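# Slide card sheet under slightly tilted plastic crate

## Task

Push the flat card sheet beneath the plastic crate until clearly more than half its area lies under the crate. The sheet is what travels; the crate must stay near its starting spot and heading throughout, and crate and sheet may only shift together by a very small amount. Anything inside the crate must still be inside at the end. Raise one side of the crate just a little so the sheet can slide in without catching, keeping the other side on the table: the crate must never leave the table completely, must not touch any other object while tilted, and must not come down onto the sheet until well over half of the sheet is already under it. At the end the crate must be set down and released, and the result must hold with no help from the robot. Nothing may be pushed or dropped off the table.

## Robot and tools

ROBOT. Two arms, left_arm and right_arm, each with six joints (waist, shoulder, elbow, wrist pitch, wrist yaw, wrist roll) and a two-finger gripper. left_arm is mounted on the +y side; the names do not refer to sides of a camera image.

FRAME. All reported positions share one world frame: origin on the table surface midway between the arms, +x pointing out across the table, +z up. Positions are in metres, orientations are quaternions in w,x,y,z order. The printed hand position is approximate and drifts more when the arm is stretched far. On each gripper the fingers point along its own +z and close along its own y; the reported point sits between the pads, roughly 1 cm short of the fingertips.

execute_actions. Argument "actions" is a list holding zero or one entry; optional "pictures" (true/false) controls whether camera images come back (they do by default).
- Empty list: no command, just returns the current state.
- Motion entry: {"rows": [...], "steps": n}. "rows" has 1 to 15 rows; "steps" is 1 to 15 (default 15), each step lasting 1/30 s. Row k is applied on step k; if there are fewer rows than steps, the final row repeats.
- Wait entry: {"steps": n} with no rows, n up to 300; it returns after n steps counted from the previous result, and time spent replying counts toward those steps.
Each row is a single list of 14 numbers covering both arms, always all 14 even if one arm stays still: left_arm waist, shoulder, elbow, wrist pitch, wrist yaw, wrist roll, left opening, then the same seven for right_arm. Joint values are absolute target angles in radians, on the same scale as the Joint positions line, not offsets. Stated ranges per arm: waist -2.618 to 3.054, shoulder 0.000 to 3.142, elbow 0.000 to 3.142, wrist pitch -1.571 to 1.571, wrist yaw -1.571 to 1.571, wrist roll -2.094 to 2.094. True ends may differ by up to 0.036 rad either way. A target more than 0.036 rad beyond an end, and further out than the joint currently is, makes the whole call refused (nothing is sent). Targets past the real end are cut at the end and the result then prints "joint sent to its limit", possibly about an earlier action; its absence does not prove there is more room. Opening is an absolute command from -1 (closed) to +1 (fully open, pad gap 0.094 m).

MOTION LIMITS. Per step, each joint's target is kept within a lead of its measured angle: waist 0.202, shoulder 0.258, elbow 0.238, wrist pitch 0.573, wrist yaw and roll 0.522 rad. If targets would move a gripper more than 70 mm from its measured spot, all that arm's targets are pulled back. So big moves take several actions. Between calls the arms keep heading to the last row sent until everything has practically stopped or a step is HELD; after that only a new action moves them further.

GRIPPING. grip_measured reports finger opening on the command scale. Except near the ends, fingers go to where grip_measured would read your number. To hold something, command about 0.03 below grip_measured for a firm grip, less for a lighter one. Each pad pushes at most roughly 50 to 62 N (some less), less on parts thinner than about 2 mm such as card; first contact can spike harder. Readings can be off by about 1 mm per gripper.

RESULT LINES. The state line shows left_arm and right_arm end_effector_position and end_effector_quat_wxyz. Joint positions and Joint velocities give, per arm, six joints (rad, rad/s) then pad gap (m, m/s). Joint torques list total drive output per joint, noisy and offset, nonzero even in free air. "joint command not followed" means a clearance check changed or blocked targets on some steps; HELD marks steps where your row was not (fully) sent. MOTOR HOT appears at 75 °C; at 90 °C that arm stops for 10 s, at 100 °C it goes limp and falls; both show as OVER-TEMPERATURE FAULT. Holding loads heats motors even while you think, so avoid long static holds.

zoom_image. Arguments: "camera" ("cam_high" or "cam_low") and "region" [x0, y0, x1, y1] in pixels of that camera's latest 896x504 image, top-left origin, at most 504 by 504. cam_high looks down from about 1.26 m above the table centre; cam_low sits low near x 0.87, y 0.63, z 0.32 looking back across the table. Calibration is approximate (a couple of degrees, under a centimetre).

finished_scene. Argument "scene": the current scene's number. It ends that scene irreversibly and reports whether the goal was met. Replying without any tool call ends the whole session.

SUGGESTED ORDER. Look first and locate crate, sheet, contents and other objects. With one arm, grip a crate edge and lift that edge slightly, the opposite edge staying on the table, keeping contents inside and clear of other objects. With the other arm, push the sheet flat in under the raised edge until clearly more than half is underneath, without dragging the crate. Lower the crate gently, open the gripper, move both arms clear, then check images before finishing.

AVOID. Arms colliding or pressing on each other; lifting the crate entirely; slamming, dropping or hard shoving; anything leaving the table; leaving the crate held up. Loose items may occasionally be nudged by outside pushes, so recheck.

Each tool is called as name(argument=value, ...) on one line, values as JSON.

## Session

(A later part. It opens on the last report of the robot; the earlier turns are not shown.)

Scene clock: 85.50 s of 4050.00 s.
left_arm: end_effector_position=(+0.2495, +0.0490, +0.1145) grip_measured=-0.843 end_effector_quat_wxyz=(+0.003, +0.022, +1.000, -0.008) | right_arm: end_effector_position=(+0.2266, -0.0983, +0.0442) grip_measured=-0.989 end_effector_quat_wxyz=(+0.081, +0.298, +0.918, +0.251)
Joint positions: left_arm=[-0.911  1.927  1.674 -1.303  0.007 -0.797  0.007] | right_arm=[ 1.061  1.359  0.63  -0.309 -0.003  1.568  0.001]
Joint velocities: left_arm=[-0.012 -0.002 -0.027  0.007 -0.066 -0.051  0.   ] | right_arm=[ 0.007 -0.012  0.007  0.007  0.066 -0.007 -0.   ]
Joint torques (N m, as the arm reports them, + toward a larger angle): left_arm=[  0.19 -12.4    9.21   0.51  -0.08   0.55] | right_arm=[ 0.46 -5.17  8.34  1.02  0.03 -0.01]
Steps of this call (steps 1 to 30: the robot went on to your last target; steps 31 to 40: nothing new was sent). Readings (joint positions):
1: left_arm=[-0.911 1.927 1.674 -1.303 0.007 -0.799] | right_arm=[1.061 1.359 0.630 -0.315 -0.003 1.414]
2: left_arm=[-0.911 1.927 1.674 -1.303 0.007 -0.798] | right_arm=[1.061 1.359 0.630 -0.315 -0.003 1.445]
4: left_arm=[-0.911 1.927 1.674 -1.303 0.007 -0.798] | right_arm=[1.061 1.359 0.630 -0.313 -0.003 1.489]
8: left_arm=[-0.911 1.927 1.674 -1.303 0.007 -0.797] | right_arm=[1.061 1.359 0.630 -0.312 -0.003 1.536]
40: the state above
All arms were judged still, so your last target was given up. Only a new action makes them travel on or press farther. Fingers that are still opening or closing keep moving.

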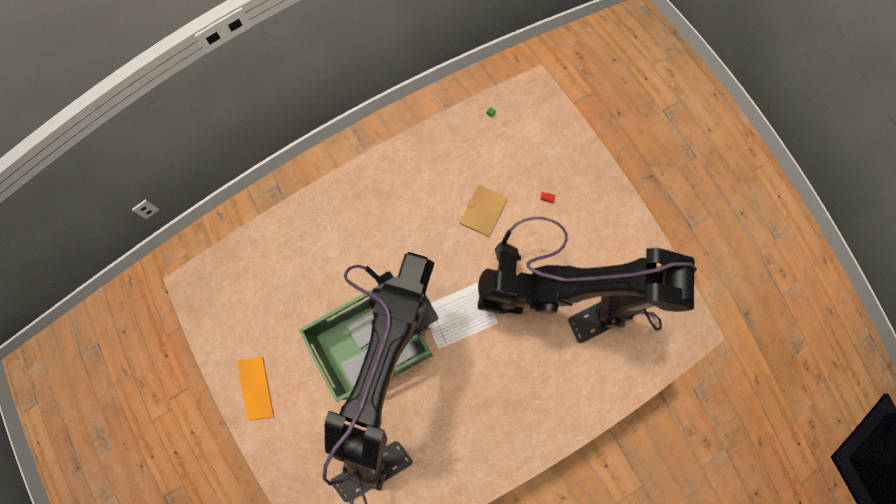

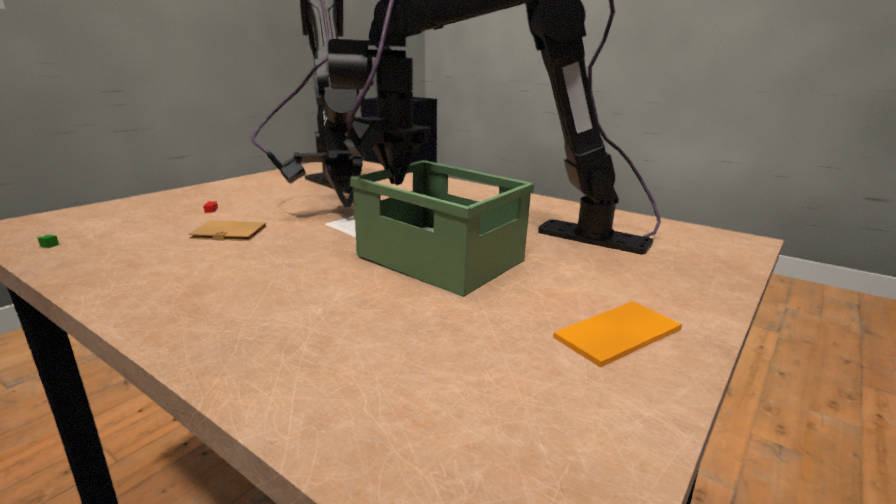

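execute_actions(actions=[{"rows":[[-0.91,1.81,1.70,-1.29,0,-0.75,-1,1.065,1.34,0.45,0.2,0,1.57,-1]]}], pictures=false)

execute_actions(actions=[{"steps":40}])

zoom_image(camera="cam_high", region=[290,240,560,410])

Scene clock: 90.70 s of 4050.00 s.
left_arm: end_effector_position=(+0.2451, +0.0509, +0.1304) grip_measured=-0.843 end_effector_quat_wxyz=(+0.010, +0.034, +0.999, -0.024) | right_arm: end_effector_position=(+0.2460, -0.0717, +0.0554) grip_measured=-0.989 end_effector_quat_wxyz=(+0.125, +0.283, +0.868, +0.388)
Joint positions: left_arm=[-0.911  1.876  1.669 -1.315  0.018 -0.774  0.007] | right_arm=[ 1.061  1.35   0.448  0.173 -0.003  1.571  0.001]
Joint velocities: left_arm=[ 0.007 -0.012 -0.007 -0.007 -0.051 -0.022  0.001] | right_arm=[-0.022  0.022 -0.007  0.051 -0.066 -0.066 -0.001]
Joint torques (N m, as the arm reports them, + toward a larger angle): left_arm=[  0.18 -12.07   9.78   0.67  -0.17   0.29] | right_arm=[ 0.45 -4.34  6.78  1.41  0.03 -0.03]
Steps of this call (steps 1 to 90: nothing new was sent; then 1.70 s passed at rest; steps 91 to 105: all 15 steps of this action). Readings (joint positions):
91: left_arm=[-0.911 1.922 1.673 -1.302 0.007 -0.797] | right_arm=[1.061 1.355 0.596 -0.223 -0.003 1.570]
92: left_arm=[-0.911 1.915 1.670 -1.304 0.007 -0.796] | right_arm=[1.061 1.351 0.550 -0.122 -0.003 1.570]
94: left_arm=[-0.911 1.898 1.669 -1.313 0.005 -0.789] | right_arm=[1.061 1.350 0.482 -0.012 -0.003 1.570]
98: left_arm=[-0.911 1.877 1.669 -1.315 0.015 -0.777] | right_arm=[1.061 1.350 0.448 0.084 -0.003 1.571]
105: the state above

Scene clock: 92.03 s of 4050.00 s.
left_arm: end_effector_position=(+0.2451, +0.0509, +0.1304) grip_measured=-0.843 end_effector_quat_wxyz=(+0.010, +0.034, +0.999, -0.024) | right_arm: end_effector_position=(+0.2476, -0.0696, +0.0583) grip_measured=-0.989 end_effector_quat_wxyz=(+0.128, +0.282, +0.865, +0.395)
Joint positions: left_arm=[-0.911  1.876  1.669 -1.315  0.018 -0.774  0.007] | right_arm=[ 1.061  1.35   0.448  0.189 -0.003  1.571  0.001]
Joint velocities: left_arm=[-0.002 -0.002 -0.002 -0.022 -0.022 -0.11   0.   ] | right_arm=[ 0.007 -0.007  0.007  0.007 -0.037 -0.037  0.001]
Joint torques (N m, as the arm reports them, + toward a larger angle): left_arm=[  0.19 -12.03   9.83   0.67  -0.18   0.3 ] | right_arm=[ 0.45 -4.38  6.77  1.46  0.03 -0.03]
Steps of this call (steps 1 to 30: the robot went on to your last target; steps 31 to 40: nothing new was sent). Readings (joint positions):
1: left_arm=[-0.911 1.876 1.669 -1.315 0.018 -0.774] | right_arm=[1.061 1.350 0.448 0.176 -0.003 1.571]
2: left_arm=[-0.911 1.876 1.669 -1.315 0.018 -0.774] | right_arm=[1.061 1.350 0.448 0.179 -0.003 1.571]
4: left_arm=[-0.911 1.876 1.669 -1.315 0.018 -0.774] | right_arm=[1.061 1.350 0.448 0.183 -0.003 1.571]
8: left_arm=[-0.911 1.876 1.669 -1.315 0.018 -0.774] | right_arm=[1.061 1.350 0.448 0.187 -0.003 1.571]
40: the state above
All arms were judged still, so your last target was given up. Only a new action makes them travel on or press farther. Fingers that are still opening or closing keep moving.

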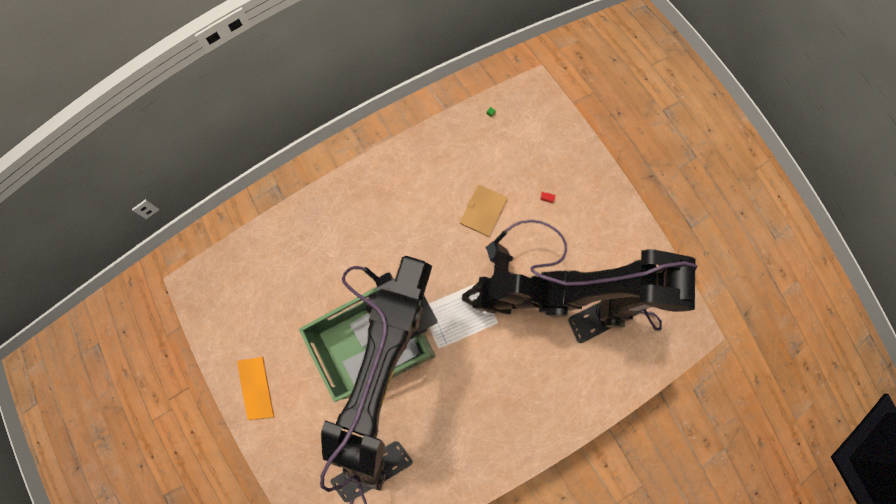

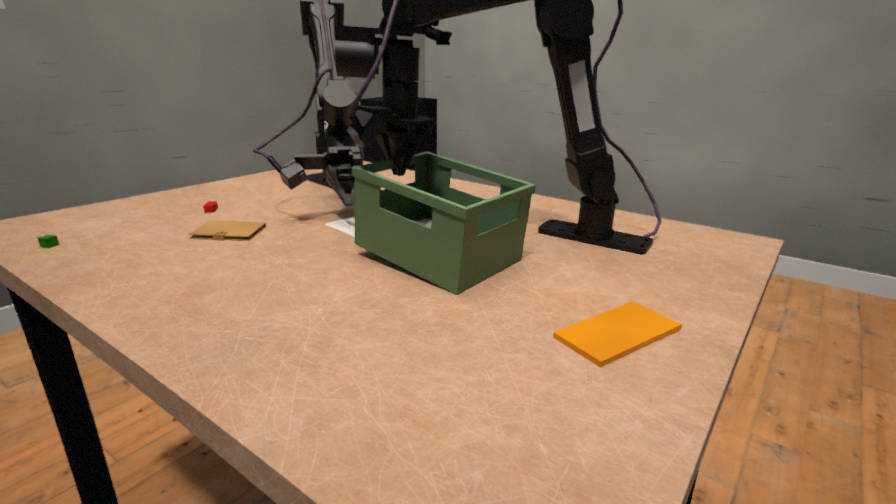

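Region (290, 240, 560, 410) of cam_high's 896x504 image, scaled by 1.867, with more detail than that image has; it fills the top 317 rows of this view, and the rest is white.

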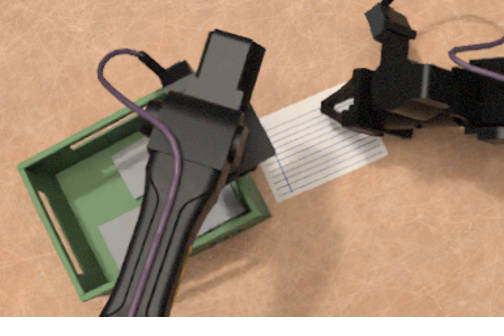

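execute_actions(actions=[{"rows":[[-0.91,1.81,1.70,-1.29,0,-0.75,-1,1.097,1.42,0.214,0.64,0,1.57,-1]]}], pictures=false)

execute_actions(actions=[{"steps":30}], pictures=false)

execute_actions(actions=[{"rows":[[-0.91,1.81,1.70,-1.29,0,-0.75,-1,1.097,1.42,0.214,0.5,0,1.57,-1]]}], pictures=false)

execute_actions(actions=[{"steps":20}])

Scene clock: 104.10 s of 4050.00 s.
left_arm: end_effector_position=(+0.2451, +0.0509, +0.1304) grip_measured=-0.843 end_effector_quat_wxyz=(+0.010, +0.034, +0.999, -0.024) | right_arm: end_effector_position=(+0.2280, -0.0798, +0.0335) grip_measured=-0.989 end_effector_quat_wxyz=(+0.137, +0.263, +0.842, +0.450)
Joint positions: left_arm=[-0.911  1.876  1.669 -1.315  0.018 -0.774  0.007] | right_arm=[ 1.09   1.417  0.211  0.616 -0.003  1.576  0.001]
Joint velocities: left_arm=[ 0.012 -0.012 -0.027 -0.007 -0.037  0.037 -0.   ] | right_arm=[ 0.027  0.007 -0.002  0.095 -0.037 -0.022  0.001]
Joint torques (N m, as the arm reports them, + toward a larger angle): left_arm=[  0.21 -12.05   9.74   0.68  -0.17   0.28] | right_arm=[ 0.62 -3.11  5.6   1.56  0.03 -0.07]
Steps of this call (steps 1 to 90: nothing new was sent; then 8.57 s passed at rest; steps 91 to 105: all 15 steps of this action). Readings (joint positions):
91: left_arm=[-0.911 1.876 1.669 -1.315 0.018 -0.774] | right_arm=[1.065 1.357 0.408 0.282 -0.001 1.572]
92: left_arm=[-0.911 1.876 1.669 -1.315 0.018 -0.774] | right_arm=[1.074 1.367 0.355 0.384 -0.001 1.572]
94: left_arm=[-0.911 1.876 1.669 -1.315 0.018 -0.774] | right_arm=[1.088 1.396 0.264 0.475 -0.003 1.572]
98: left_arm=[-0.911 1.876 1.669 -1.315 0.018 -0.774] | right_arm=[1.090 1.417 0.211 0.549 -0.003 1.576]
105: the state above

Scene clock: 105.10 s of 4050.00 s.
left_arm: end_effector_position=(+0.2451, +0.0509, +0.1304) grip_measured=-0.843 end_effector_quat_wxyz=(+0.010, +0.034, +0.999, -0.024) | right_arm: end_effector_position=(+0.2289, -0.0784, +0.0360) grip_measured=-0.989 end_effector_quat_wxyz=(+0.139, +0.262, +0.840, +0.455)
Joint positions: left_arm=[-0.911  1.876  1.669 -1.315  0.018 -0.774  0.007] | right_arm=[ 1.09   1.417  0.211  0.628 -0.003  1.576  0.001]
Joint velocities: left_arm=[ 0.007 -0.007 -0.022  0.066 -0.051  0.051 -0.001] | right_arm=[ 0.007 -0.017 -0.002  0.007 -0.007 -0.051 -0.   ]
Joint torques (N m, as the arm reports them, + toward a larger angle): left_arm=[  0.21 -12.03   9.75   0.67  -0.17   0.28] | right_arm=[ 0.62 -3.11  5.61  1.6   0.03 -0.07]
Steps of this call (steps 1 to 30: the robot went on to your last target). Readings (joint positions):
1: left_arm=[-0.911 1.876 1.669 -1.315 0.018 -0.774] | right_arm=[1.090 1.417 0.211 0.619 -0.003 1.576]
2: left_arm=[-0.911 1.876 1.669 -1.315 0.018 -0.774] | right_arm=[1.090 1.417 0.211 0.621 -0.003 1.576]
4: left_arm=[-0.911 1.876 1.669 -1.315 0.018 -0.774] | right_arm=[1.090 1.417 0.211 0.624 -0.003 1.576]
8: left_arm=[-0.911 1.876 1.669 -1.315 0.018 -0.774] | right_arm=[1.090 1.417 0.211 0.626 -0.003 1.576]
30: the state above
All arms were judged still, so your last target was given up. Only a new action makes them travel on or press farther. Fingers that are still opening or closing keep moving.

Scene clock: 105.60 s of 4050.00 s.
left_arm: end_effector_position=(+0.2451, +0.0509, +0.1304) grip_measured=-0.843 end_effector_quat_wxyz=(+0.010, +0.034, +0.999, -0.024) | right_arm: end_effector_position=(+0.2203, -0.0911, +0.0150) grip_measured=-0.989 end_effector_quat_wxyz=(+0.125, +0.269, +0.862, +0.411)
Joint positions: left_arm=[-0.911  1.876  1.669 -1.315  0.018 -0.774  0.007] | right_arm=[ 1.09   1.417  0.211  0.523 -0.003  1.576  0.001]
Joint velocities: left_arm=[ 0.007 -0.012 -0.007 -0.037 -0.081 -0.022  0.   ] | right_arm=[-0.007 -0.012 -0.007 -0.037 -0.11  -0.022 -0.001]
Joint torques (N m, as the arm reports them, + toward a larger angle): left_arm=[  0.18 -12.02   9.76   0.68  -0.18   0.28] | right_arm=[ 0.65 -3.03  5.56  1.18  0.03 -0.07]
Steps of this call (steps 1 to 15: all 15 steps of this action). Readings (joint positions):
1: left_arm=[-0.911 1.876 1.669 -1.315 0.018 -0.774] | right_arm=[1.090 1.417 0.211 0.617 -0.003 1.576]
2: left_arm=[-0.911 1.876 1.669 -1.315 0.018 -0.774] | right_arm=[1.090 1.417 0.211 0.602 -0.003 1.576]
4: left_arm=[-0.911 1.876 1.669 -1.315 0.018 -0.774] | right_arm=[1.090 1.417 0.211 0.567 -0.003 1.576]
8: left_arm=[-0.911 1.876 1.669 -1.315 0.018 -0.774] | right_arm=[1.090 1.417 0.211 0.536 -0.003 1.576]
15: the state above

Scene clock: 106.27 s of 4050.00 s.
left_arm: end_effector_position=(+0.2451, +0.0509, +0.1304) grip_measured=-0.843 end_effector_quat_wxyz=(+0.010, +0.034, +0.999, -0.024) | right_arm: end_effector_position=(+0.2203, -0.0911, +0.0150) grip_measured=-0.989 end_effector_quat_wxyz=(+0.125, +0.269, +0.862, +0.411)
Joint positions: left_arm=[-0.911  1.876  1.669 -1.315  0.018 -0.774  0.007] | right_arm=[ 1.09   1.417  0.211  0.523 -0.003  1.576  0.001]
Joint velocities: left_arm=[-0.012 -0.022 -0.037 -0.022  0.037 -0.007 -0.001] | right_arm=[-0.022 -0.017  0.002  0.037 -0.095 -0.037  0.   ]
Joint torques (N m, as the arm reports them, + toward a larger angle): left_arm=[  0.17 -12.03   9.77   0.67  -0.17   0.3 ] | right_arm=[ 0.63 -3.03  5.53  1.18  0.03 -0.07]
Steps of this call (steps 1 to 15: the robot went on to your last target; steps 16 to 20: nothing new was sent). Readings (joint positions):
1: left_arm=[-0.911 1.876 1.669 -1.315 0.018 -0.774] | right_arm=[1.090 1.417 0.211 0.523 -0.003 1.576]
2: left_arm=[-0.911 1.876 1.669 -1.315 0.018 -0.774] | right_arm=[1.090 1.417 0.211 0.523 -0.003 1.576]
4: left_arm=[-0.911 1.876 1.669 -1.315 0.018 -0.774] | right_arm=[1.090 1.417 0.211 0.523 -0.003 1.576]
8: left_arm=[-0.911 1.876 1.669 -1.315 0.018 -0.774] | right_arm=[1.090 1.417 0.211 0.523 -0.003 1.576]
20: the state above
All arms were judged still, so your last target was given up. Only a new action makes them travel on or press farther. Fingers that are still opening or closing keep moving.

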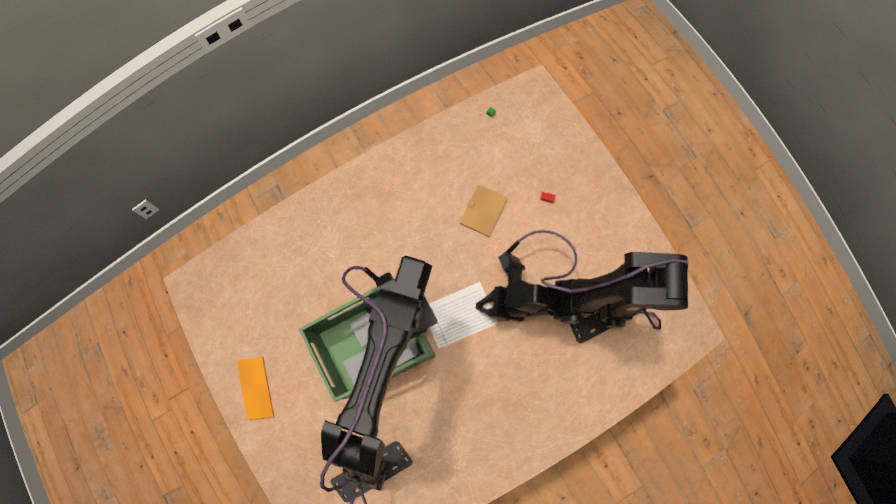

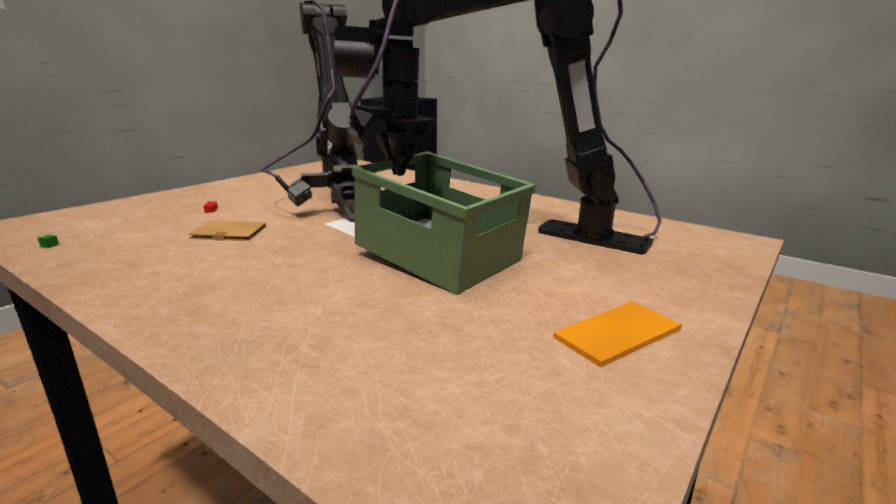

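execute_actions(actions=[{"rows":[[-0.91,1.81,1.70,-1.29,0,-0.75,-1,1.097,1.42,0.214,0.45,0,1.57,-1],[-0.91,1.81,1.70,-1.29,0,-0.75,-1,1.097,1.42,0.214,0.45,0,1.57,-1],[-0.91,1.81,1.70,-1.29,0,-0.75,-1,1.105,1.44,0.235,0.45,0,1.57,-1],[-0.91,1.81,1.70,-1.29,0,-0.75,-1,1.112,1.46,0.255,0.45,0,1.57,-1],[-0.91,1.81,1.70,-1.29,0,-0.75,-1,1.12,1.485,0.275,0.45,0,1.57,-1],[-0.91,1.81,1.70,-1.29,0,-0.75,-1,1.128,1.505,0.295,0.45,0,1.57,-1],[-0.91,1.81,1.70,-1.29,0,-0.75,-1,1.135,1.53,0.315,0.455,0,1.57,-1],[-0.91,1.81,1.70,-1.29,0,-0.75,-1,1.143,1.55,0.335,0.455,0,1.57,-1],[-0.91,1.81,1.70,-1.29,0,-0.75,-1,1.15,1.57,0.355,0.46,0,1.57,-1],[-0.91,1.81,1.70,-1.29,0,-0.75,-1,1.158,1.59,0.375,0.46,0,1.57,-1],[-0.91,1.81,1.70,-1.29,0,-0.75,-1,1.165,1.612,0.395,0.46,0,1.57,-1],[-0.91,1.81,1.70,-1.29,0,-0.75,-1,1.173,1.632,0.415,0.46,0,1.57,-1]]}], pictures=false)

execute_actions(actions=[{"steps":20}])

Scene clock: 115.20 s of 4050.00 s.
left_arm: end_effector_position=(+0.2451, +0.0509, +0.1304) grip_measured=-0.843 end_effector_quat_wxyz=(+0.010, +0.034, +0.999, -0.024) | right_arm: end_effector_position=(+0.2250, -0.0365, +0.0150) grip_measured=-0.989 end_effector_quat_wxyz=(+0.108, +0.238, +0.874, +0.409)
Joint positions: left_arm=[-0.911  1.876  1.669 -1.315  0.018 -0.774  0.007] | right_arm=[ 1.165  1.612  0.404  0.511 -0.002  1.576  0.001]
Joint velocities: left_arm=[-0.007 -0.012 -0.027  0.022  0.007  0.051  0.   ] | right_arm=[ 0.071  0.076  0.071  0.11  -0.051 -0.037  0.001]
Joint torques (N m, as the arm reports them, + toward a larger angle): left_arm=[  0.21 -12.05   9.78   0.67  -0.18   0.28] | right_arm=[ 0.53 -3.88  5.71  0.9   0.01 -0.08]
Steps of this call (steps 1 to 90: nothing new was sent; then 5.43 s passed at rest; steps 91 to 105: all 15 steps of this action). Readings (joint positions):
91: left_arm=[-0.911 1.876 1.669 -1.315 0.018 -0.774] | right_arm=[1.090 1.417 0.211 0.519 -0.003 1.576]
92: left_arm=[-0.911 1.876 1.669 -1.315 0.018 -0.774] | right_arm=[1.090 1.417 0.211 0.518 -0.003 1.576]
94: left_arm=[-0.911 1.876 1.669 -1.315 0.018 -0.774] | right_arm=[1.095 1.421 0.218 0.513 -0.003 1.576]
98: left_arm=[-0.911 1.876 1.669 -1.315 0.018 -0.774] | right_arm=[1.121 1.495 0.286 0.511 -0.002 1.576]
105: the state above

Scene clock: 115.87 s of 4050.00 s.
left_arm: end_effector_position=(+0.2451, +0.0509, +0.1304) grip_measured=-0.843 end_effector_quat_wxyz=(+0.010, +0.034, +0.999, -0.024) | right_arm: end_effector_position=(+0.2248, -0.0362, +0.0149) grip_measured=-0.989 end_effector_quat_wxyz=(+0.108, +0.238, +0.874, +0.409)
Joint positions: left_arm=[-0.911  1.876  1.669 -1.315  0.018 -0.774  0.007] | right_arm=[ 1.166  1.613  0.405  0.511 -0.002  1.576  0.001]
Joint velocities: left_arm=[-0.002  0.007  0.007  0.037 -0.022 -0.037  0.001] | right_arm=[-0.007 -0.017  0.007 -0.037 -0.051 -0.037  0.   ]
Joint torques (N m, as the arm reports them, + toward a larger angle): left_arm=[  0.2  -12.03   9.79   0.68  -0.17   0.3 ] | right_arm=[ 0.71 -3.6   6.06  0.9   0.02 -0.07]
Steps of this call (steps 1 to 15: the robot went on to your last target; steps 16 to 20: nothing new was sent). Readings (joint positions):
1: left_arm=[-0.911 1.876 1.669 -1.315 0.018 -0.774] | right_arm=[1.166 1.613 0.405 0.511 -0.002 1.576]
2: left_arm=[-0.911 1.876 1.669 -1.315 0.018 -0.774] | right_arm=[1.166 1.613 0.405 0.511 -0.002 1.576]
4: left_arm=[-0.911 1.876 1.669 -1.315 0.018 -0.774] | right_arm=[1.166 1.613 0.405 0.511 -0.002 1.576]
8: left_arm=[-0.911 1.876 1.669 -1.315 0.018 -0.774] | right_arm=[1.166 1.613 0.405 0.511 -0.002 1.576]
20: the state above
All arms were judged still, so your last target was given up. Only a new action makes them travel on or press farther. Fingers that are still opening or closing keep moving.

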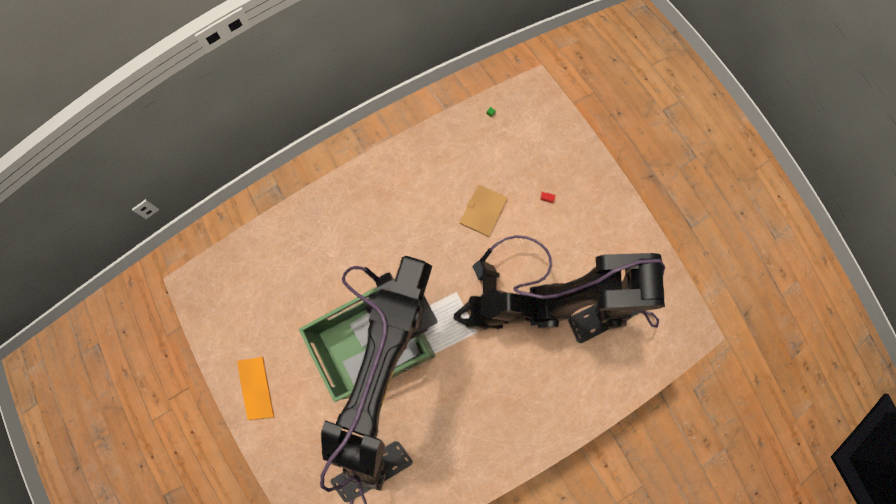

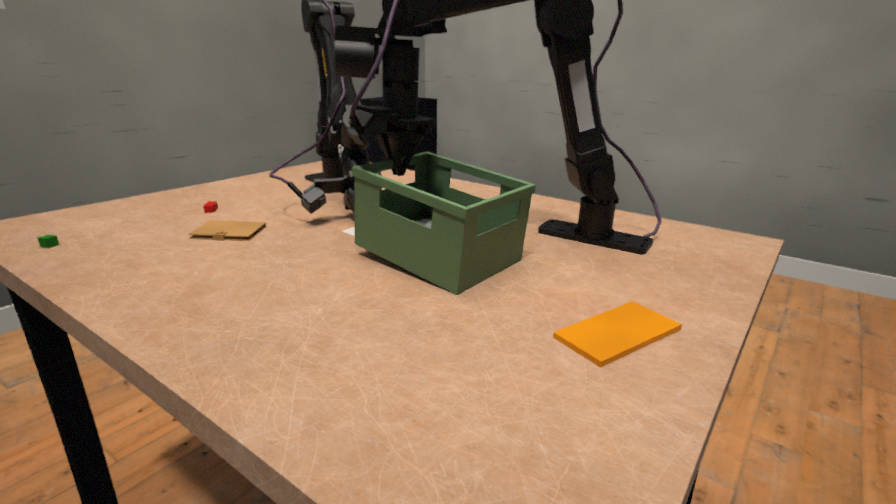

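Works. Continue.

execute_actions(actions=[{"rows":[[-0.91,1.81,1.70,-1.29,0,-0.75,-1,1.179,1.65,0.437,0.456,0,1.57,-1],[-0.91,1.81,1.70,-1.29,0,-0.75,-1,1.184,1.667,0.459,0.452,0,1.57,-1],[-0.91,1.81,1.70,-1.29,0,-0.75,-1,1.19,1.685,0.481,0.448,0,1.57,-1],[-0.91,1.81,1.70,-1.29,0,-0.75,-1,1.195,1.702,0.503,0.444,0,1.57,-1],[-0.91,1.81,1.70,-1.29,0,-0.75,-1,1.2,1.72,0.525,0.44,0,1.57,-1],[-0.91,1.81,1.70,-1.29,0,-0.75,-1,1.206,1.737,0.547,0.435,0,1.57,-1],[-0.91,1.81,1.70,-1.29,0,-0.75,-1,1.211,1.755,0.569,0.43,0,1.57,-1],[-0.91,1.81,1.70,-1.29,0,-0.75,-1,1.217,1.772,0.591,0.425,0,1.57,-1],[-0.91,1.81,1.70,-1.29,0,-0.75,-1,1.222,1.79,0.613,0.42,0,1.57,-1],[-0.91,1.81,1.70,-1.29,0,-0.75,-1,1.228,1.807,0.635,0.415,0,1.57,-1]]}], pictures=false)

execute_actions(actions=[{"steps":15}], pictures=false)

execute_actions(actions=[{"rows":[[-0.91,1.81,1.70,-1.29,0,-0.75,-1,1.228,1.72,0.635,0.43,0,1.57,-1]]}], pictures=false)

execute_actions(actions=[{"rows":[[-0.91,1.81,1.70,-1.29,0,-0.75,-1,1.1,1.3,0.4,0.3,0,1.57,-1]]}], pictures=false)

execute_actions(actions=[{"steps":15}])

Scene clock: 122.67 s of 4050.00 s.
left_arm: end_effector_position=(+0.2451, +0.0509, +0.1304) grip_measured=-0.843 end_effector_quat_wxyz=(+0.010, +0.034, +0.999, -0.024) | right_arm: end_effector_position=(+0.2324, +0.0234, +0.0164) grip_measured=-0.989 end_effector_quat_wxyz=(+0.098, +0.213, +0.879, +0.416)
Joint positions: left_arm=[-0.911  1.876  1.669 -1.315  0.018 -0.774  0.007] | right_arm=[ 1.222  1.791  0.622  0.481 -0.002  1.576  0.001]
Joint velocities: left_arm=[ 0.017 -0.012  0.022  0.037 -0.022  0.007 -0.001] | right_arm=[ 0.002 -0.022  0.012 -0.022  0.007 -0.022 -0.   ]
Joint torques (N m, as the arm reports them, + toward a larger angle): left_arm=[  0.16 -12.03   9.78   0.66  -0.17   0.28] | right_arm=[ 0.61 -5.36  6.47  0.77  0.02 -0.08]
Steps of this call (steps 1 to 90: nothing new was sent; then 3.30 s passed at rest; steps 91 to 105: all 15 steps of this action). Readings (joint positions):
91: left_arm=[-0.911 1.876 1.669 -1.315 0.018 -0.774] | right_arm=[1.166 1.616 0.408 0.511 -0.002 1.576]
92: left_arm=[-0.911 1.876 1.669 -1.315 0.018 -0.774] | right_arm=[1.168 1.623 0.416 0.510 -0.002 1.576]
94: left_arm=[-0.911 1.876 1.669 -1.315 0.018 -0.774] | right_arm=[1.176 1.652 0.449 0.506 -0.002 1.576]
98: left_arm=[-0.911 1.876 1.669 -1.315 0.018 -0.774] | right_arm=[1.199 1.727 0.540 0.494 -0.002 1.576]
105: the state above

Scene clock: 123.17 s of 4050.00 s.
left_arm: end_effector_position=(+0.2451, +0.0509, +0.1304) grip_measured=-0.843 end_effector_quat_wxyz=(+0.010, +0.034, +0.999, -0.024) | right_arm: end_effector_position=(+0.2324, +0.0234, +0.0164) grip_measured=-0.989 end_effector_quat_wxyz=(+0.098, +0.213, +0.879, +0.416)
Joint positions: left_arm=[-0.911  1.876  1.669 -1.315  0.018 -0.774  0.007] | right_arm=[ 1.222  1.791  0.622  0.481 -0.002  1.576  0.001]
Joint velocities: left_arm=[ 0.012  0.007 -0.012  0.007  0.095 -0.007  0.001] | right_arm=[-0.022  0.002 -0.012 -0.022  0.066  0.007 -0.002]
Joint torques (N m, as the arm reports them, + toward a larger angle): left_arm=[  0.16 -12.01   9.77   0.68  -0.17   0.29] | right_arm=[ 0.62 -5.38  6.54  0.78  0.02 -0.07]
Steps of this call (steps 1 to 15: the robot went on to your last target). Readings (joint positions):
1: left_arm=[-0.911 1.876 1.669 -1.315 0.018 -0.774] | right_arm=[1.222 1.791 0.622 0.481 -0.002 1.576]
2: left_arm=[-0.911 1.876 1.669 -1.315 0.018 -0.774] | right_arm=[1.222 1.791 0.622 0.481 -0.002 1.576]
4: left_arm=[-0.911 1.876 1.669 -1.315 0.018 -0.774] | right_arm=[1.222 1.791 0.622 0.481 -0.002 1.576]
8: left_arm=[-0.911 1.876 1.669 -1.315 0.018 -0.774] | right_arm=[1.222 1.791 0.622 0.481 -0.002 1.576]
15: the state above
All arms were judged still, so your last target was given up. Only a new action makes them travel on or press farther. Fingers that are still opening or closing keep moving.

Scene clock: 123.67 s of 4050.00 s.
left_arm: end_effector_position=(+0.2451, +0.0509, +0.1304) grip_measured=-0.843 end_effector_quat_wxyz=(+0.010, +0.034, +0.999, -0.024) | right_arm: end_effector_position=(+0.2327, +0.0241, +0.0342) grip_measured=-0.989 end_effector_quat_wxyz=(+0.101, +0.211, +0.873, +0.428)
Joint positions: left_arm=[-0.911  1.876  1.669 -1.315  0.018 -0.774  0.007] | right_arm=[ 1.222  1.732  0.622  0.451 -0.002  1.576  0.001]
Joint velocities: left_arm=[ 0.012  0.002 -0.007 -0.022 -0.066  0.022 -0.001] | right_arm=[ 0.012 -0.007  0.007 -0.007  0.066 -0.007 -0.001]
Joint torques (N m, as the arm reports them, + toward a larger angle): left_arm=[  0.19 -12.03   9.79   0.67  -0.17   0.29] | right_arm=[ 0.61 -6.99  6.84  1.23  0.02 -0.07]
Steps of this call (steps 1 to 15: all 15 steps of this action). Readings (joint positions):
1: left_arm=[-0.911 1.876 1.669 -1.315 0.018 -0.774] | right_arm=[1.222 1.784 0.622 0.477 -0.002 1.576]
2: left_arm=[-0.911 1.876 1.669 -1.315 0.018 -0.774] | right_arm=[1.222 1.771 0.622 0.464 -0.002 1.576]
4: left_arm=[-0.911 1.876 1.669 -1.315 0.018 -0.774] | right_arm=[1.222 1.747 0.622 0.458 -0.002 1.576]
8: left_arm=[-0.911 1.876 1.669 -1.315 0.018 -0.774] | right_arm=[1.222 1.732 0.622 0.458 -0.002 1.576]
15: the state above

Scene clock: 124.17 s of 4050.00 s.
left_arm: end_effector_position=(+0.2451, +0.0509, +0.1304) grip_measured=-0.843 end_effector_quat_wxyz=(+0.010, +0.034, +0.999, -0.024) | right_arm: end_effector_position=(+0.2416, -0.0569, +0.0816) grip_measured=-0.989 end_effector_quat_wxyz=(+0.138, +0.260, +0.840, +0.455)
Joint positions: left_arm=[-0.911  1.876  1.669 -1.315  0.018 -0.774  0.007] | right_arm=[ 1.096  1.299  0.397  0.322 -0.001  1.576  0.001]
Joint velocities: left_arm=[-0.027  0.002 -0.007 -0.037 -0.007 -0.022 -0.001] | right_arm=[-0.007  0.002 -0.012 -0.095 -0.022  0.022  0.   ]
Joint torques (N m, as the arm reports them, + toward a larger angle): left_arm=[  0.18 -12.04   9.75   0.68  -0.16   0.29] | right_arm=[ 0.42 -3.34  7.01  1.31  0.01 -0.08]
Steps of this call (steps 1 to 15: all 15 steps of this action). Readings (joint positions):
1: left_arm=[-0.911 1.876 1.669 -1.315 0.018 -0.774] | right_arm=[1.209 1.704 0.596 0.448 -0.013 1.576]
2: left_arm=[-0.911 1.876 1.669 -1.315 0.018 -0.774] | right_arm=[1.184 1.636 0.541 0.432 -0.018 1.576]
4: left_arm=[-0.911 1.876 1.669 -1.315 0.018 -0.774] | right_arm=[1.121 1.459 0.436 0.370 -0.011 1.576]
8: left_arm=[-0.911 1.876 1.669 -1.315 0.018 -0.774] | right_arm=[1.096 1.301 0.397 0.339 -0.001 1.576]
15: the state above

Scene clock: 124.67 s of 4050.00 s.
left_arm: end_effector_position=(+0.2451, +0.0509, +0.1304) grip_measured=-0.843 end_effector_quat_wxyz=(+0.010, +0.034, +0.999, -0.024) | right_arm: end_effector_position=(+0.2414, -0.0573, +0.0809) grip_measured=-0.989 end_effector_quat_wxyz=(+0.137, +0.261, +0.841, +0.453)
Joint positions: left_arm=[-0.911  1.876  1.669 -1.315  0.018 -0.774  0.007] | right_arm=[ 1.096  1.299  0.397  0.319 -0.001  1.576  0.001]
Joint velocities: left_arm=[ 0.002 -0.012  0.007  0.037 -0.007 -0.037 -0.001] | right_arm=[ 0.012  0.007 -0.012 -0.051 -0.007  0.007 -0.001]
Joint torques (N m, as the arm reports them, + toward a larger angle): left_arm=[  0.16 -12.02   9.78   0.67  -0.16   0.28] | right_arm=[ 0.41 -3.34  6.99  1.3   0.01 -0.07]
Steps of this call (steps 1 to 15: the robot went on to your last target). Readings (joint positions):
1: left_arm=[-0.911 1.876 1.669 -1.315 0.018 -0.774] | right_arm=[1.096 1.299 0.397 0.322 -0.001 1.576]
2: left_arm=[-0.911 1.876 1.669 -1.315 0.018 -0.774] | right_arm=[1.096 1.299 0.397 0.321 -0.001 1.576]
4: left_arm=[-0.911 1.876 1.669 -1.315 0.018 -0.774] | right_arm=[1.096 1.299 0.397 0.320 -0.001 1.576]
8: left_arm=[-0.911 1.876 1.669 -1.315 0.018 -0.774] | right_arm=[1.096 1.299 0.397 0.319 -0.001 1.576]
15: the state above
All arms were judged still, so your last target was given up. Only a new action makes them travel on or press farther. Fingers that are still opening or closing keep moving.

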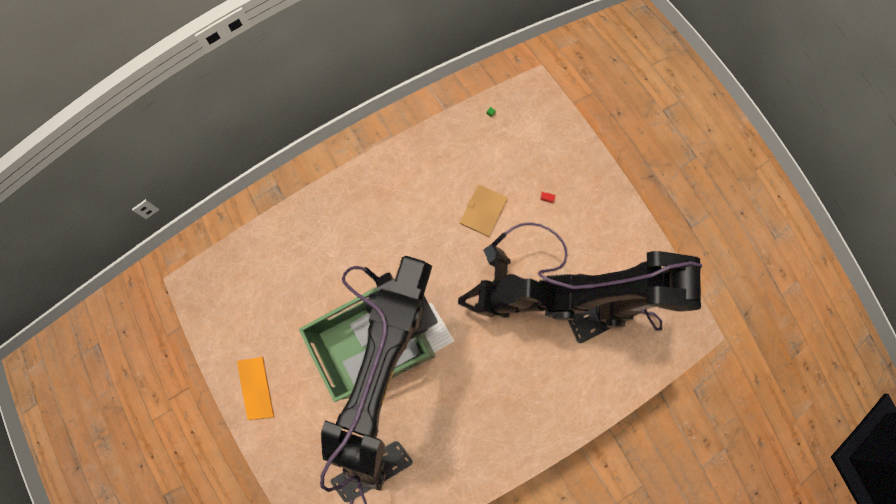

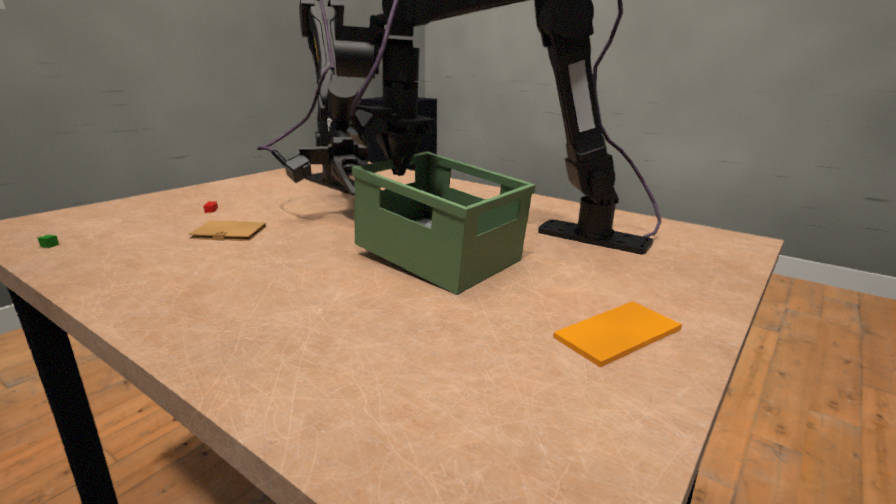

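execute_actions(actions=[{"rows":[[-0.91,1.81,1.70,-1.29,0,-0.75,-1,1.208,1.66,0.56,0.47,0,1.57,-1]]}], pictures=false)

execute_actions(actions=[{"steps":15}], pictures=false)

execute_actions(actions=[{"rows":[[-0.91,1.81,1.70,-1.29,0,-0.75,-1,1.208,1.70,0.56,0.45,0,1.57,-1],[-0.91,1.81,1.70,-1.29,0,-0.75,-1,1.208,1.70,0.56,0.45,0,1.57,-1],[-0.91,1.81,1.70,-1.29,0,-0.75,-1,1.208,1.72,0.56,0.45,0,1.57,-1],[-0.91,1.81,1.70,-1.29,0,-0.75,-1,1.208,1.72,0.56,0.45,0,1.57,-1],[-0.91,1.81,1.70,-1.29,0,-0.75,-1,1.208,1.747,0.56,0.43,0,1.57,-1]]}])

execute_actions(actions=[{"rows":[[-0.91,1.81,1.70,-1.29,0,-0.75,-1,1.214,1.765,0.58,0.425,0,1.57,-1],[-0.91,1.81,1.70,-1.29,0,-0.75,-1,1.219,1.78,0.6,0.42,0,1.57,-1],[-0.91,1.81,1.70,-1.29,0,-0.75,-1,1.224,1.797,0.62,0.417,0,1.57,-1],[-0.91,1.81,1.70,-1.29,0,-0.75,-1,1.23,1.813,0.642,0.413,0,1.57,-1]]}], pictures=false)

execute_actions(actions=[{"rows":[[-0.91,1.81,1.70,-1.29,0,-0.75,-1,1.228,1.72,0.635,0.43,0,1.57,-1]]}], pictures=false)

execute_actions(actions=[{"rows":[[-0.91,1.81,1.70,-1.29,0,-0.75,-1,1.1,1.3,0.4,0.3,0,1.57,-1]]}])

Scene clock: 135.03 s of 4050.00 s.
left_arm: end_effector_position=(+0.2451, +0.0509, +0.1304) grip_measured=-0.843 end_effector_quat_wxyz=(+0.010, +0.034, +0.999, -0.024) | right_arm: end_effector_position=(+0.2286, +0.0068, +0.0340) grip_measured=-0.989 end_effector_quat_wxyz=(+0.101, +0.216, +0.872, +0.427)
Joint positions: left_arm=[-0.911  1.876  1.669 -1.315  0.018 -0.774  0.007] | right_arm=[ 1.209  1.675  0.556  0.456 -0.006  1.577  0.001]
Joint velocities: left_arm=[-0.027 -0.017 -0.007  0.051 -0.022  0.037 -0.   ] | right_arm=[-0.002  0.017  0.017 -0.007 -0.037 -0.022  0.   ]
Joint torques (N m, as the arm reports them, + toward a larger angle): left_arm=[  0.15 -12.05   9.74   0.66  -0.17   0.28] | right_arm=[ 0.02 -6.66  6.05  1.51  0.05 -0.08]
Steps of this call (steps 1 to 90: nothing new was sent; then 6.87 s passed at rest; steps 91 to 105: all 15 steps of this action). Readings (joint positions):
91: left_arm=[-0.911 1.876 1.669 -1.315 0.018 -0.774] | right_arm=[1.113 1.336 0.417 0.329 0.011 1.577]
92: left_arm=[-0.911 1.876 1.669 -1.315 0.018 -0.774] | right_arm=[1.143 1.418 0.463 0.356 0.012 1.577]
94: left_arm=[-0.911 1.876 1.669 -1.315 0.018 -0.774] | right_arm=[1.191 1.583 0.543 0.421 0.003 1.577]
98: left_arm=[-0.911 1.876 1.669 -1.315 0.018 -0.774] | right_arm=[1.209 1.675 0.556 0.439 -0.006 1.577]
105: the state above

Scene clock: 135.53 s of 4050.00 s.
left_arm: end_effector_position=(+0.2451, +0.0509, +0.1304) grip_measured=-0.843 end_effector_quat_wxyz=(+0.010, +0.034, +0.999, -0.024) | right_arm: end_effector_position=(+0.2288, +0.0072, +0.0345) grip_measured=-0.989 end_effector_quat_wxyz=(+0.101, +0.216, +0.872, +0.428)
Joint positions: left_arm=[-0.911  1.876  1.669 -1.315  0.018 -0.774  0.007] | right_arm=[ 1.209  1.675  0.556  0.458 -0.006  1.577  0.001]
Joint velocities: left_arm=[ 0.002 -0.022 -0.007  0.037  0.051 -0.007 -0.001] | right_arm=[-0.042  0.002  0.007 -0.081 -0.066  0.037  0.001]
Joint torques (N m, as the arm reports them, + toward a larger angle): left_arm=[  0.17 -12.06   9.78   0.68  -0.18   0.29] | right_arm=[-0.01 -6.65  6.04  1.51  0.05 -0.08]
Steps of this call (steps 1 to 15: the robot went on to your last target). Readings (joint positions):
1: left_arm=[-0.911 1.876 1.669 -1.315 0.018 -0.774] | right_arm=[1.209 1.675 0.556 0.456 -0.006 1.577]
2: left_arm=[-0.911 1.876 1.669 -1.315 0.018 -0.774] | right_arm=[1.209 1.675 0.556 0.457 -0.006 1.577]
4: left_arm=[-0.911 1.876 1.669 -1.315 0.018 -0.774] | right_arm=[1.209 1.675 0.556 0.458 -0.006 1.577]
8: left_arm=[-0.911 1.876 1.669 -1.315 0.018 -0.774] | right_arm=[1.209 1.675 0.556 0.458 -0.006 1.577]
15: the state above
All arms were judged still, so your last target was given up. Only a new action makes them travel on or press farther. Fingers that are still opening or closing keep moving.

Scene clock: 136.03 s of 4050.00 s.
left_arm: end_effector_position=(+0.2451, +0.0509, +0.1304) grip_measured=-0.843 end_effector_quat_wxyz=(+0.010, +0.034, +0.999, -0.024) | right_arm: end_effector_position=(+0.2273, +0.0043, +0.0162) grip_measured=-0.989 end_effector_quat_wxyz=(+0.096, +0.219, +0.881, +0.409)
Joint positions: left_arm=[-0.911  1.876  1.669 -1.315  0.018 -0.774  0.007] | right_arm=[ 1.209  1.728  0.557  0.467 -0.006  1.578  0.   ]
Joint velocities: left_arm=[ 0.022 -0.012  0.007 -0.022  0.022 -0.022 -0.   ] | right_arm=[-0.012 -0.007 -0.012  0.037 -0.022 -0.022 -0.   ]
Joint torques (N m, as the arm reports them, + toward a larger angle): left_arm=[  0.19 -12.02   9.76   0.67  -0.18   0.29] | right_arm=[-0.03 -4.68  5.68  1.02  0.06 -0.1 ]
Steps of this call (steps 1 to 15: all 15 steps of this action). Readings (joint positions):
1: left_arm=[-0.911 1.876 1.669 -1.315 0.018 -0.774] | right_arm=[1.209 1.677 0.556 0.458 -0.006 1.577]
2: left_arm=[-0.911 1.876 1.669 -1.315 0.018 -0.774] | right_arm=[1.209 1.680 0.556 0.459 -0.006 1.577]
4: left_arm=[-0.911 1.876 1.669 -1.315 0.018 -0.774] | right_arm=[1.209 1.695 0.556 0.459 -0.006 1.577]
8: left_arm=[-0.911 1.876 1.669 -1.315 0.018 -0.774] | right_arm=[1.209 1.728 0.557 0.467 -0.006 1.578]
15: the state above

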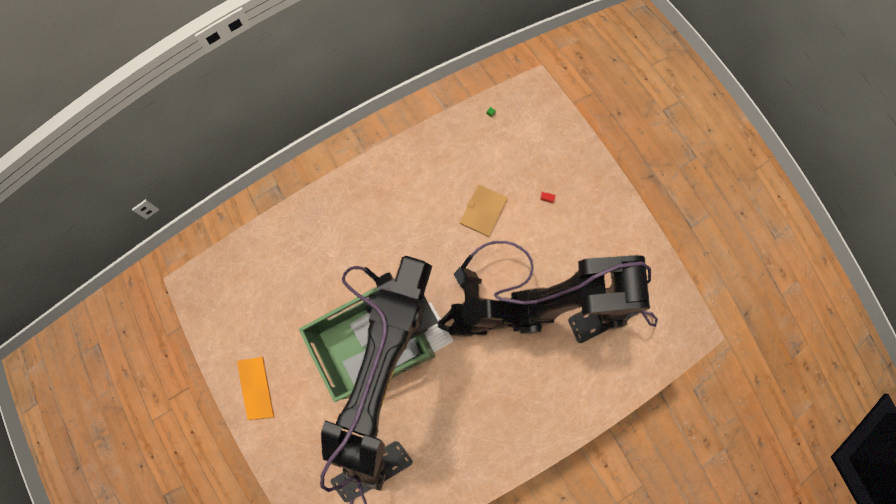

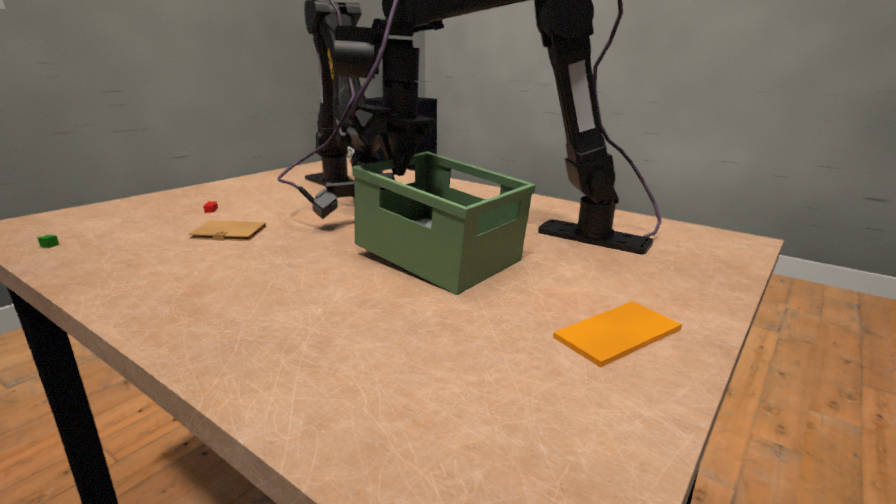

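Scene clock: 136.53 s of 4050.00 s.
left_arm: end_effector_position=(+0.2451, +0.0509, +0.1304) grip_measured=-0.843 end_effector_quat_wxyz=(+0.010, +0.034, +0.999, -0.024) | right_arm: end_effector_position=(+0.2319, +0.0247, +0.0163) grip_measured=-0.989 end_effector_quat_wxyz=(+0.095, +0.213, +0.880, +0.414)
Joint positions: left_arm=[-0.911  1.876  1.669 -1.315  0.018 -0.774  0.007] | right_arm=[ 1.222  1.792  0.631  0.467 -0.006  1.578  0.   ]
Joint velocities: left_arm=[-0.007 -0.002 -0.012 -0.037 -0.037  0.051 -0.   ] | right_arm=[-0.012 -0.002  0.007  0.037 -0.125  0.051  0.   ]
Joint torques (N m, as the arm reports them, + toward a larger angle): left_arm=[  0.19 -12.06   9.72   0.67  -0.17   0.29] | right_arm=[ 0.71 -5.1   6.39  0.88  0.06 -0.1 ]
Steps of this call (steps 1 to 15: all 15 steps of this action). Readings (joint positions):
1: left_arm=[-0.911 1.876 1.669 -1.315 0.018 -0.774] | right_arm=[1.209 1.730 0.558 0.467 -0.006 1.578]
2: left_arm=[-0.911 1.876 1.669 -1.315 0.018 -0.774] | right_arm=[1.209 1.735 0.563 0.467 -0.006 1.578]
4: left_arm=[-0.911 1.876 1.669 -1.315 0.018 -0.774] | right_arm=[1.212 1.759 0.592 0.467 -0.006 1.578]
8: left_arm=[-0.911 1.876 1.669 -1.315 0.018 -0.774] | right_arm=[1.222 1.792 0.631 0.467 -0.006 1.578]
15: the state above

Scene clock: 137.03 s of 4050.00 s.
left_arm: end_effector_position=(+0.2451, +0.0509, +0.1304) grip_measured=-0.843 end_effector_quat_wxyz=(+0.010, +0.034, +0.999, -0.024) | right_arm: end_effector_position=(+0.2331, +0.0270, +0.0372) grip_measured=-0.989 end_effector_quat_wxyz=(+0.099, +0.210, +0.871, +0.432)
Joint positions: left_arm=[-0.911  1.876  1.669 -1.315  0.018 -0.774  0.007] | right_arm=[ 1.222  1.731  0.631  0.448 -0.006  1.578  0.   ]
Joint velocities: left_arm=[-0.012 -0.002 -0.002  0.037 -0.007 -0.007 -0.001] | right_arm=[-0.017 -0.012 -0.002 -0.081 -0.007 -0.037 -0.001]
Joint torques (N m, as the arm reports them, + toward a larger angle): left_arm=[  0.21 -12.03   9.79   0.66  -0.17   0.28] | right_arm=[ 0.58 -7.    6.17  1.24  0.06 -0.09]
Steps of this call (steps 1 to 15: all 15 steps of this action). Readings (joint positions):
1: left_arm=[-0.911 1.876 1.669 -1.315 0.018 -0.774] | right_arm=[1.222 1.784 0.631 0.464 -0.006 1.578]
2: left_arm=[-0.911 1.876 1.669 -1.315 0.018 -0.774] | right_arm=[1.222 1.772 0.631 0.453 -0.006 1.578]
4: left_arm=[-0.911 1.876 1.669 -1.315 0.018 -0.774] | right_arm=[1.222 1.747 0.631 0.449 -0.006 1.578]
8: left_arm=[-0.911 1.876 1.669 -1.315 0.018 -0.774] | right_arm=[1.222 1.731 0.631 0.449 -0.006 1.578]
15: the state above

Scene clock: 137.53 s of 4050.00 s.
left_arm: end_effector_position=(+0.2451, +0.0509, +0.1304) grip_measured=-0.843 end_effector_quat_wxyz=(+0.010, +0.034, +0.999, -0.024) | right_arm: end_effector_position=(+0.2415, -0.0569, +0.0813) grip_measured=-0.989 end_effector_quat_wxyz=(+0.137, +0.261, +0.840, +0.455)
Joint positions: left_arm=[-0.911  1.876  1.669 -1.315  0.018 -0.774  0.007] | right_arm=[ 1.096  1.3    0.397  0.322 -0.002  1.578  0.   ]
Joint velocities: left_arm=[ 0.017  0.002 -0.022 -0.066  0.051 -0.051 -0.001] | right_arm=[-0.007 -0.002 -0.012 -0.139 -0.037  0.037  0.001]
Joint torques (N m, as the arm reports them, + toward a larger angle): left_arm=[  0.21 -12.02   9.76   0.68  -0.17   0.29] | right_arm=[ 0.41 -3.38  7.    1.32  0.02 -0.09]
Steps of this call (steps 1 to 15: all 15 steps of this action). Readings (joint positions):
1: left_arm=[-0.911 1.876 1.669 -1.315 0.018 -0.774] | right_arm=[1.211 1.704 0.605 0.446 -0.016 1.578]
2: left_arm=[-0.911 1.876 1.669 -1.315 0.018 -0.774] | right_arm=[1.186 1.638 0.550 0.432 -0.021 1.578]
4: left_arm=[-0.911 1.876 1.669 -1.315 0.018 -0.774] | right_arm=[1.122 1.463 0.440 0.371 -0.013 1.578]
8: left_arm=[-0.911 1.876 1.669 -1.315 0.018 -0.774] | right_arm=[1.096 1.302 0.397 0.337 -0.002 1.578]
15: the state above

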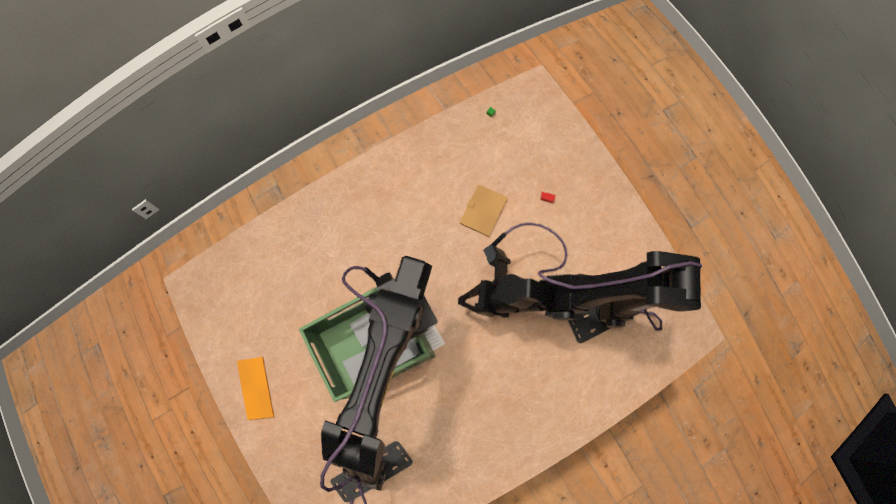

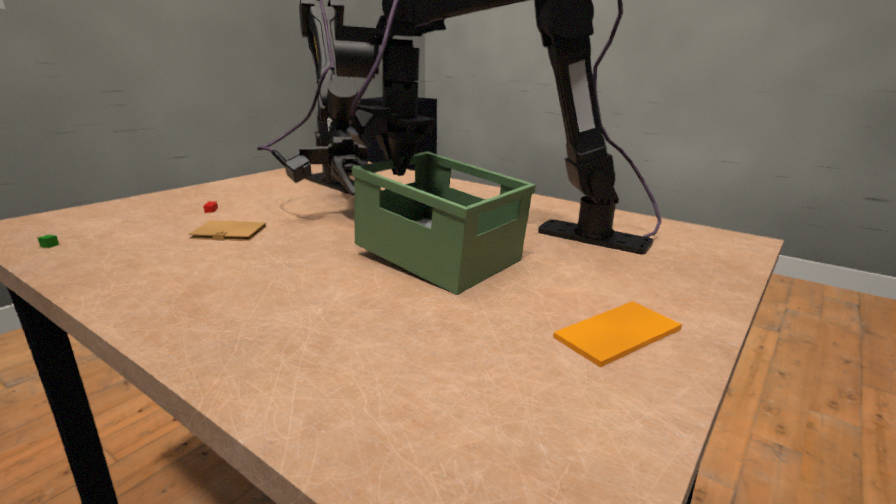

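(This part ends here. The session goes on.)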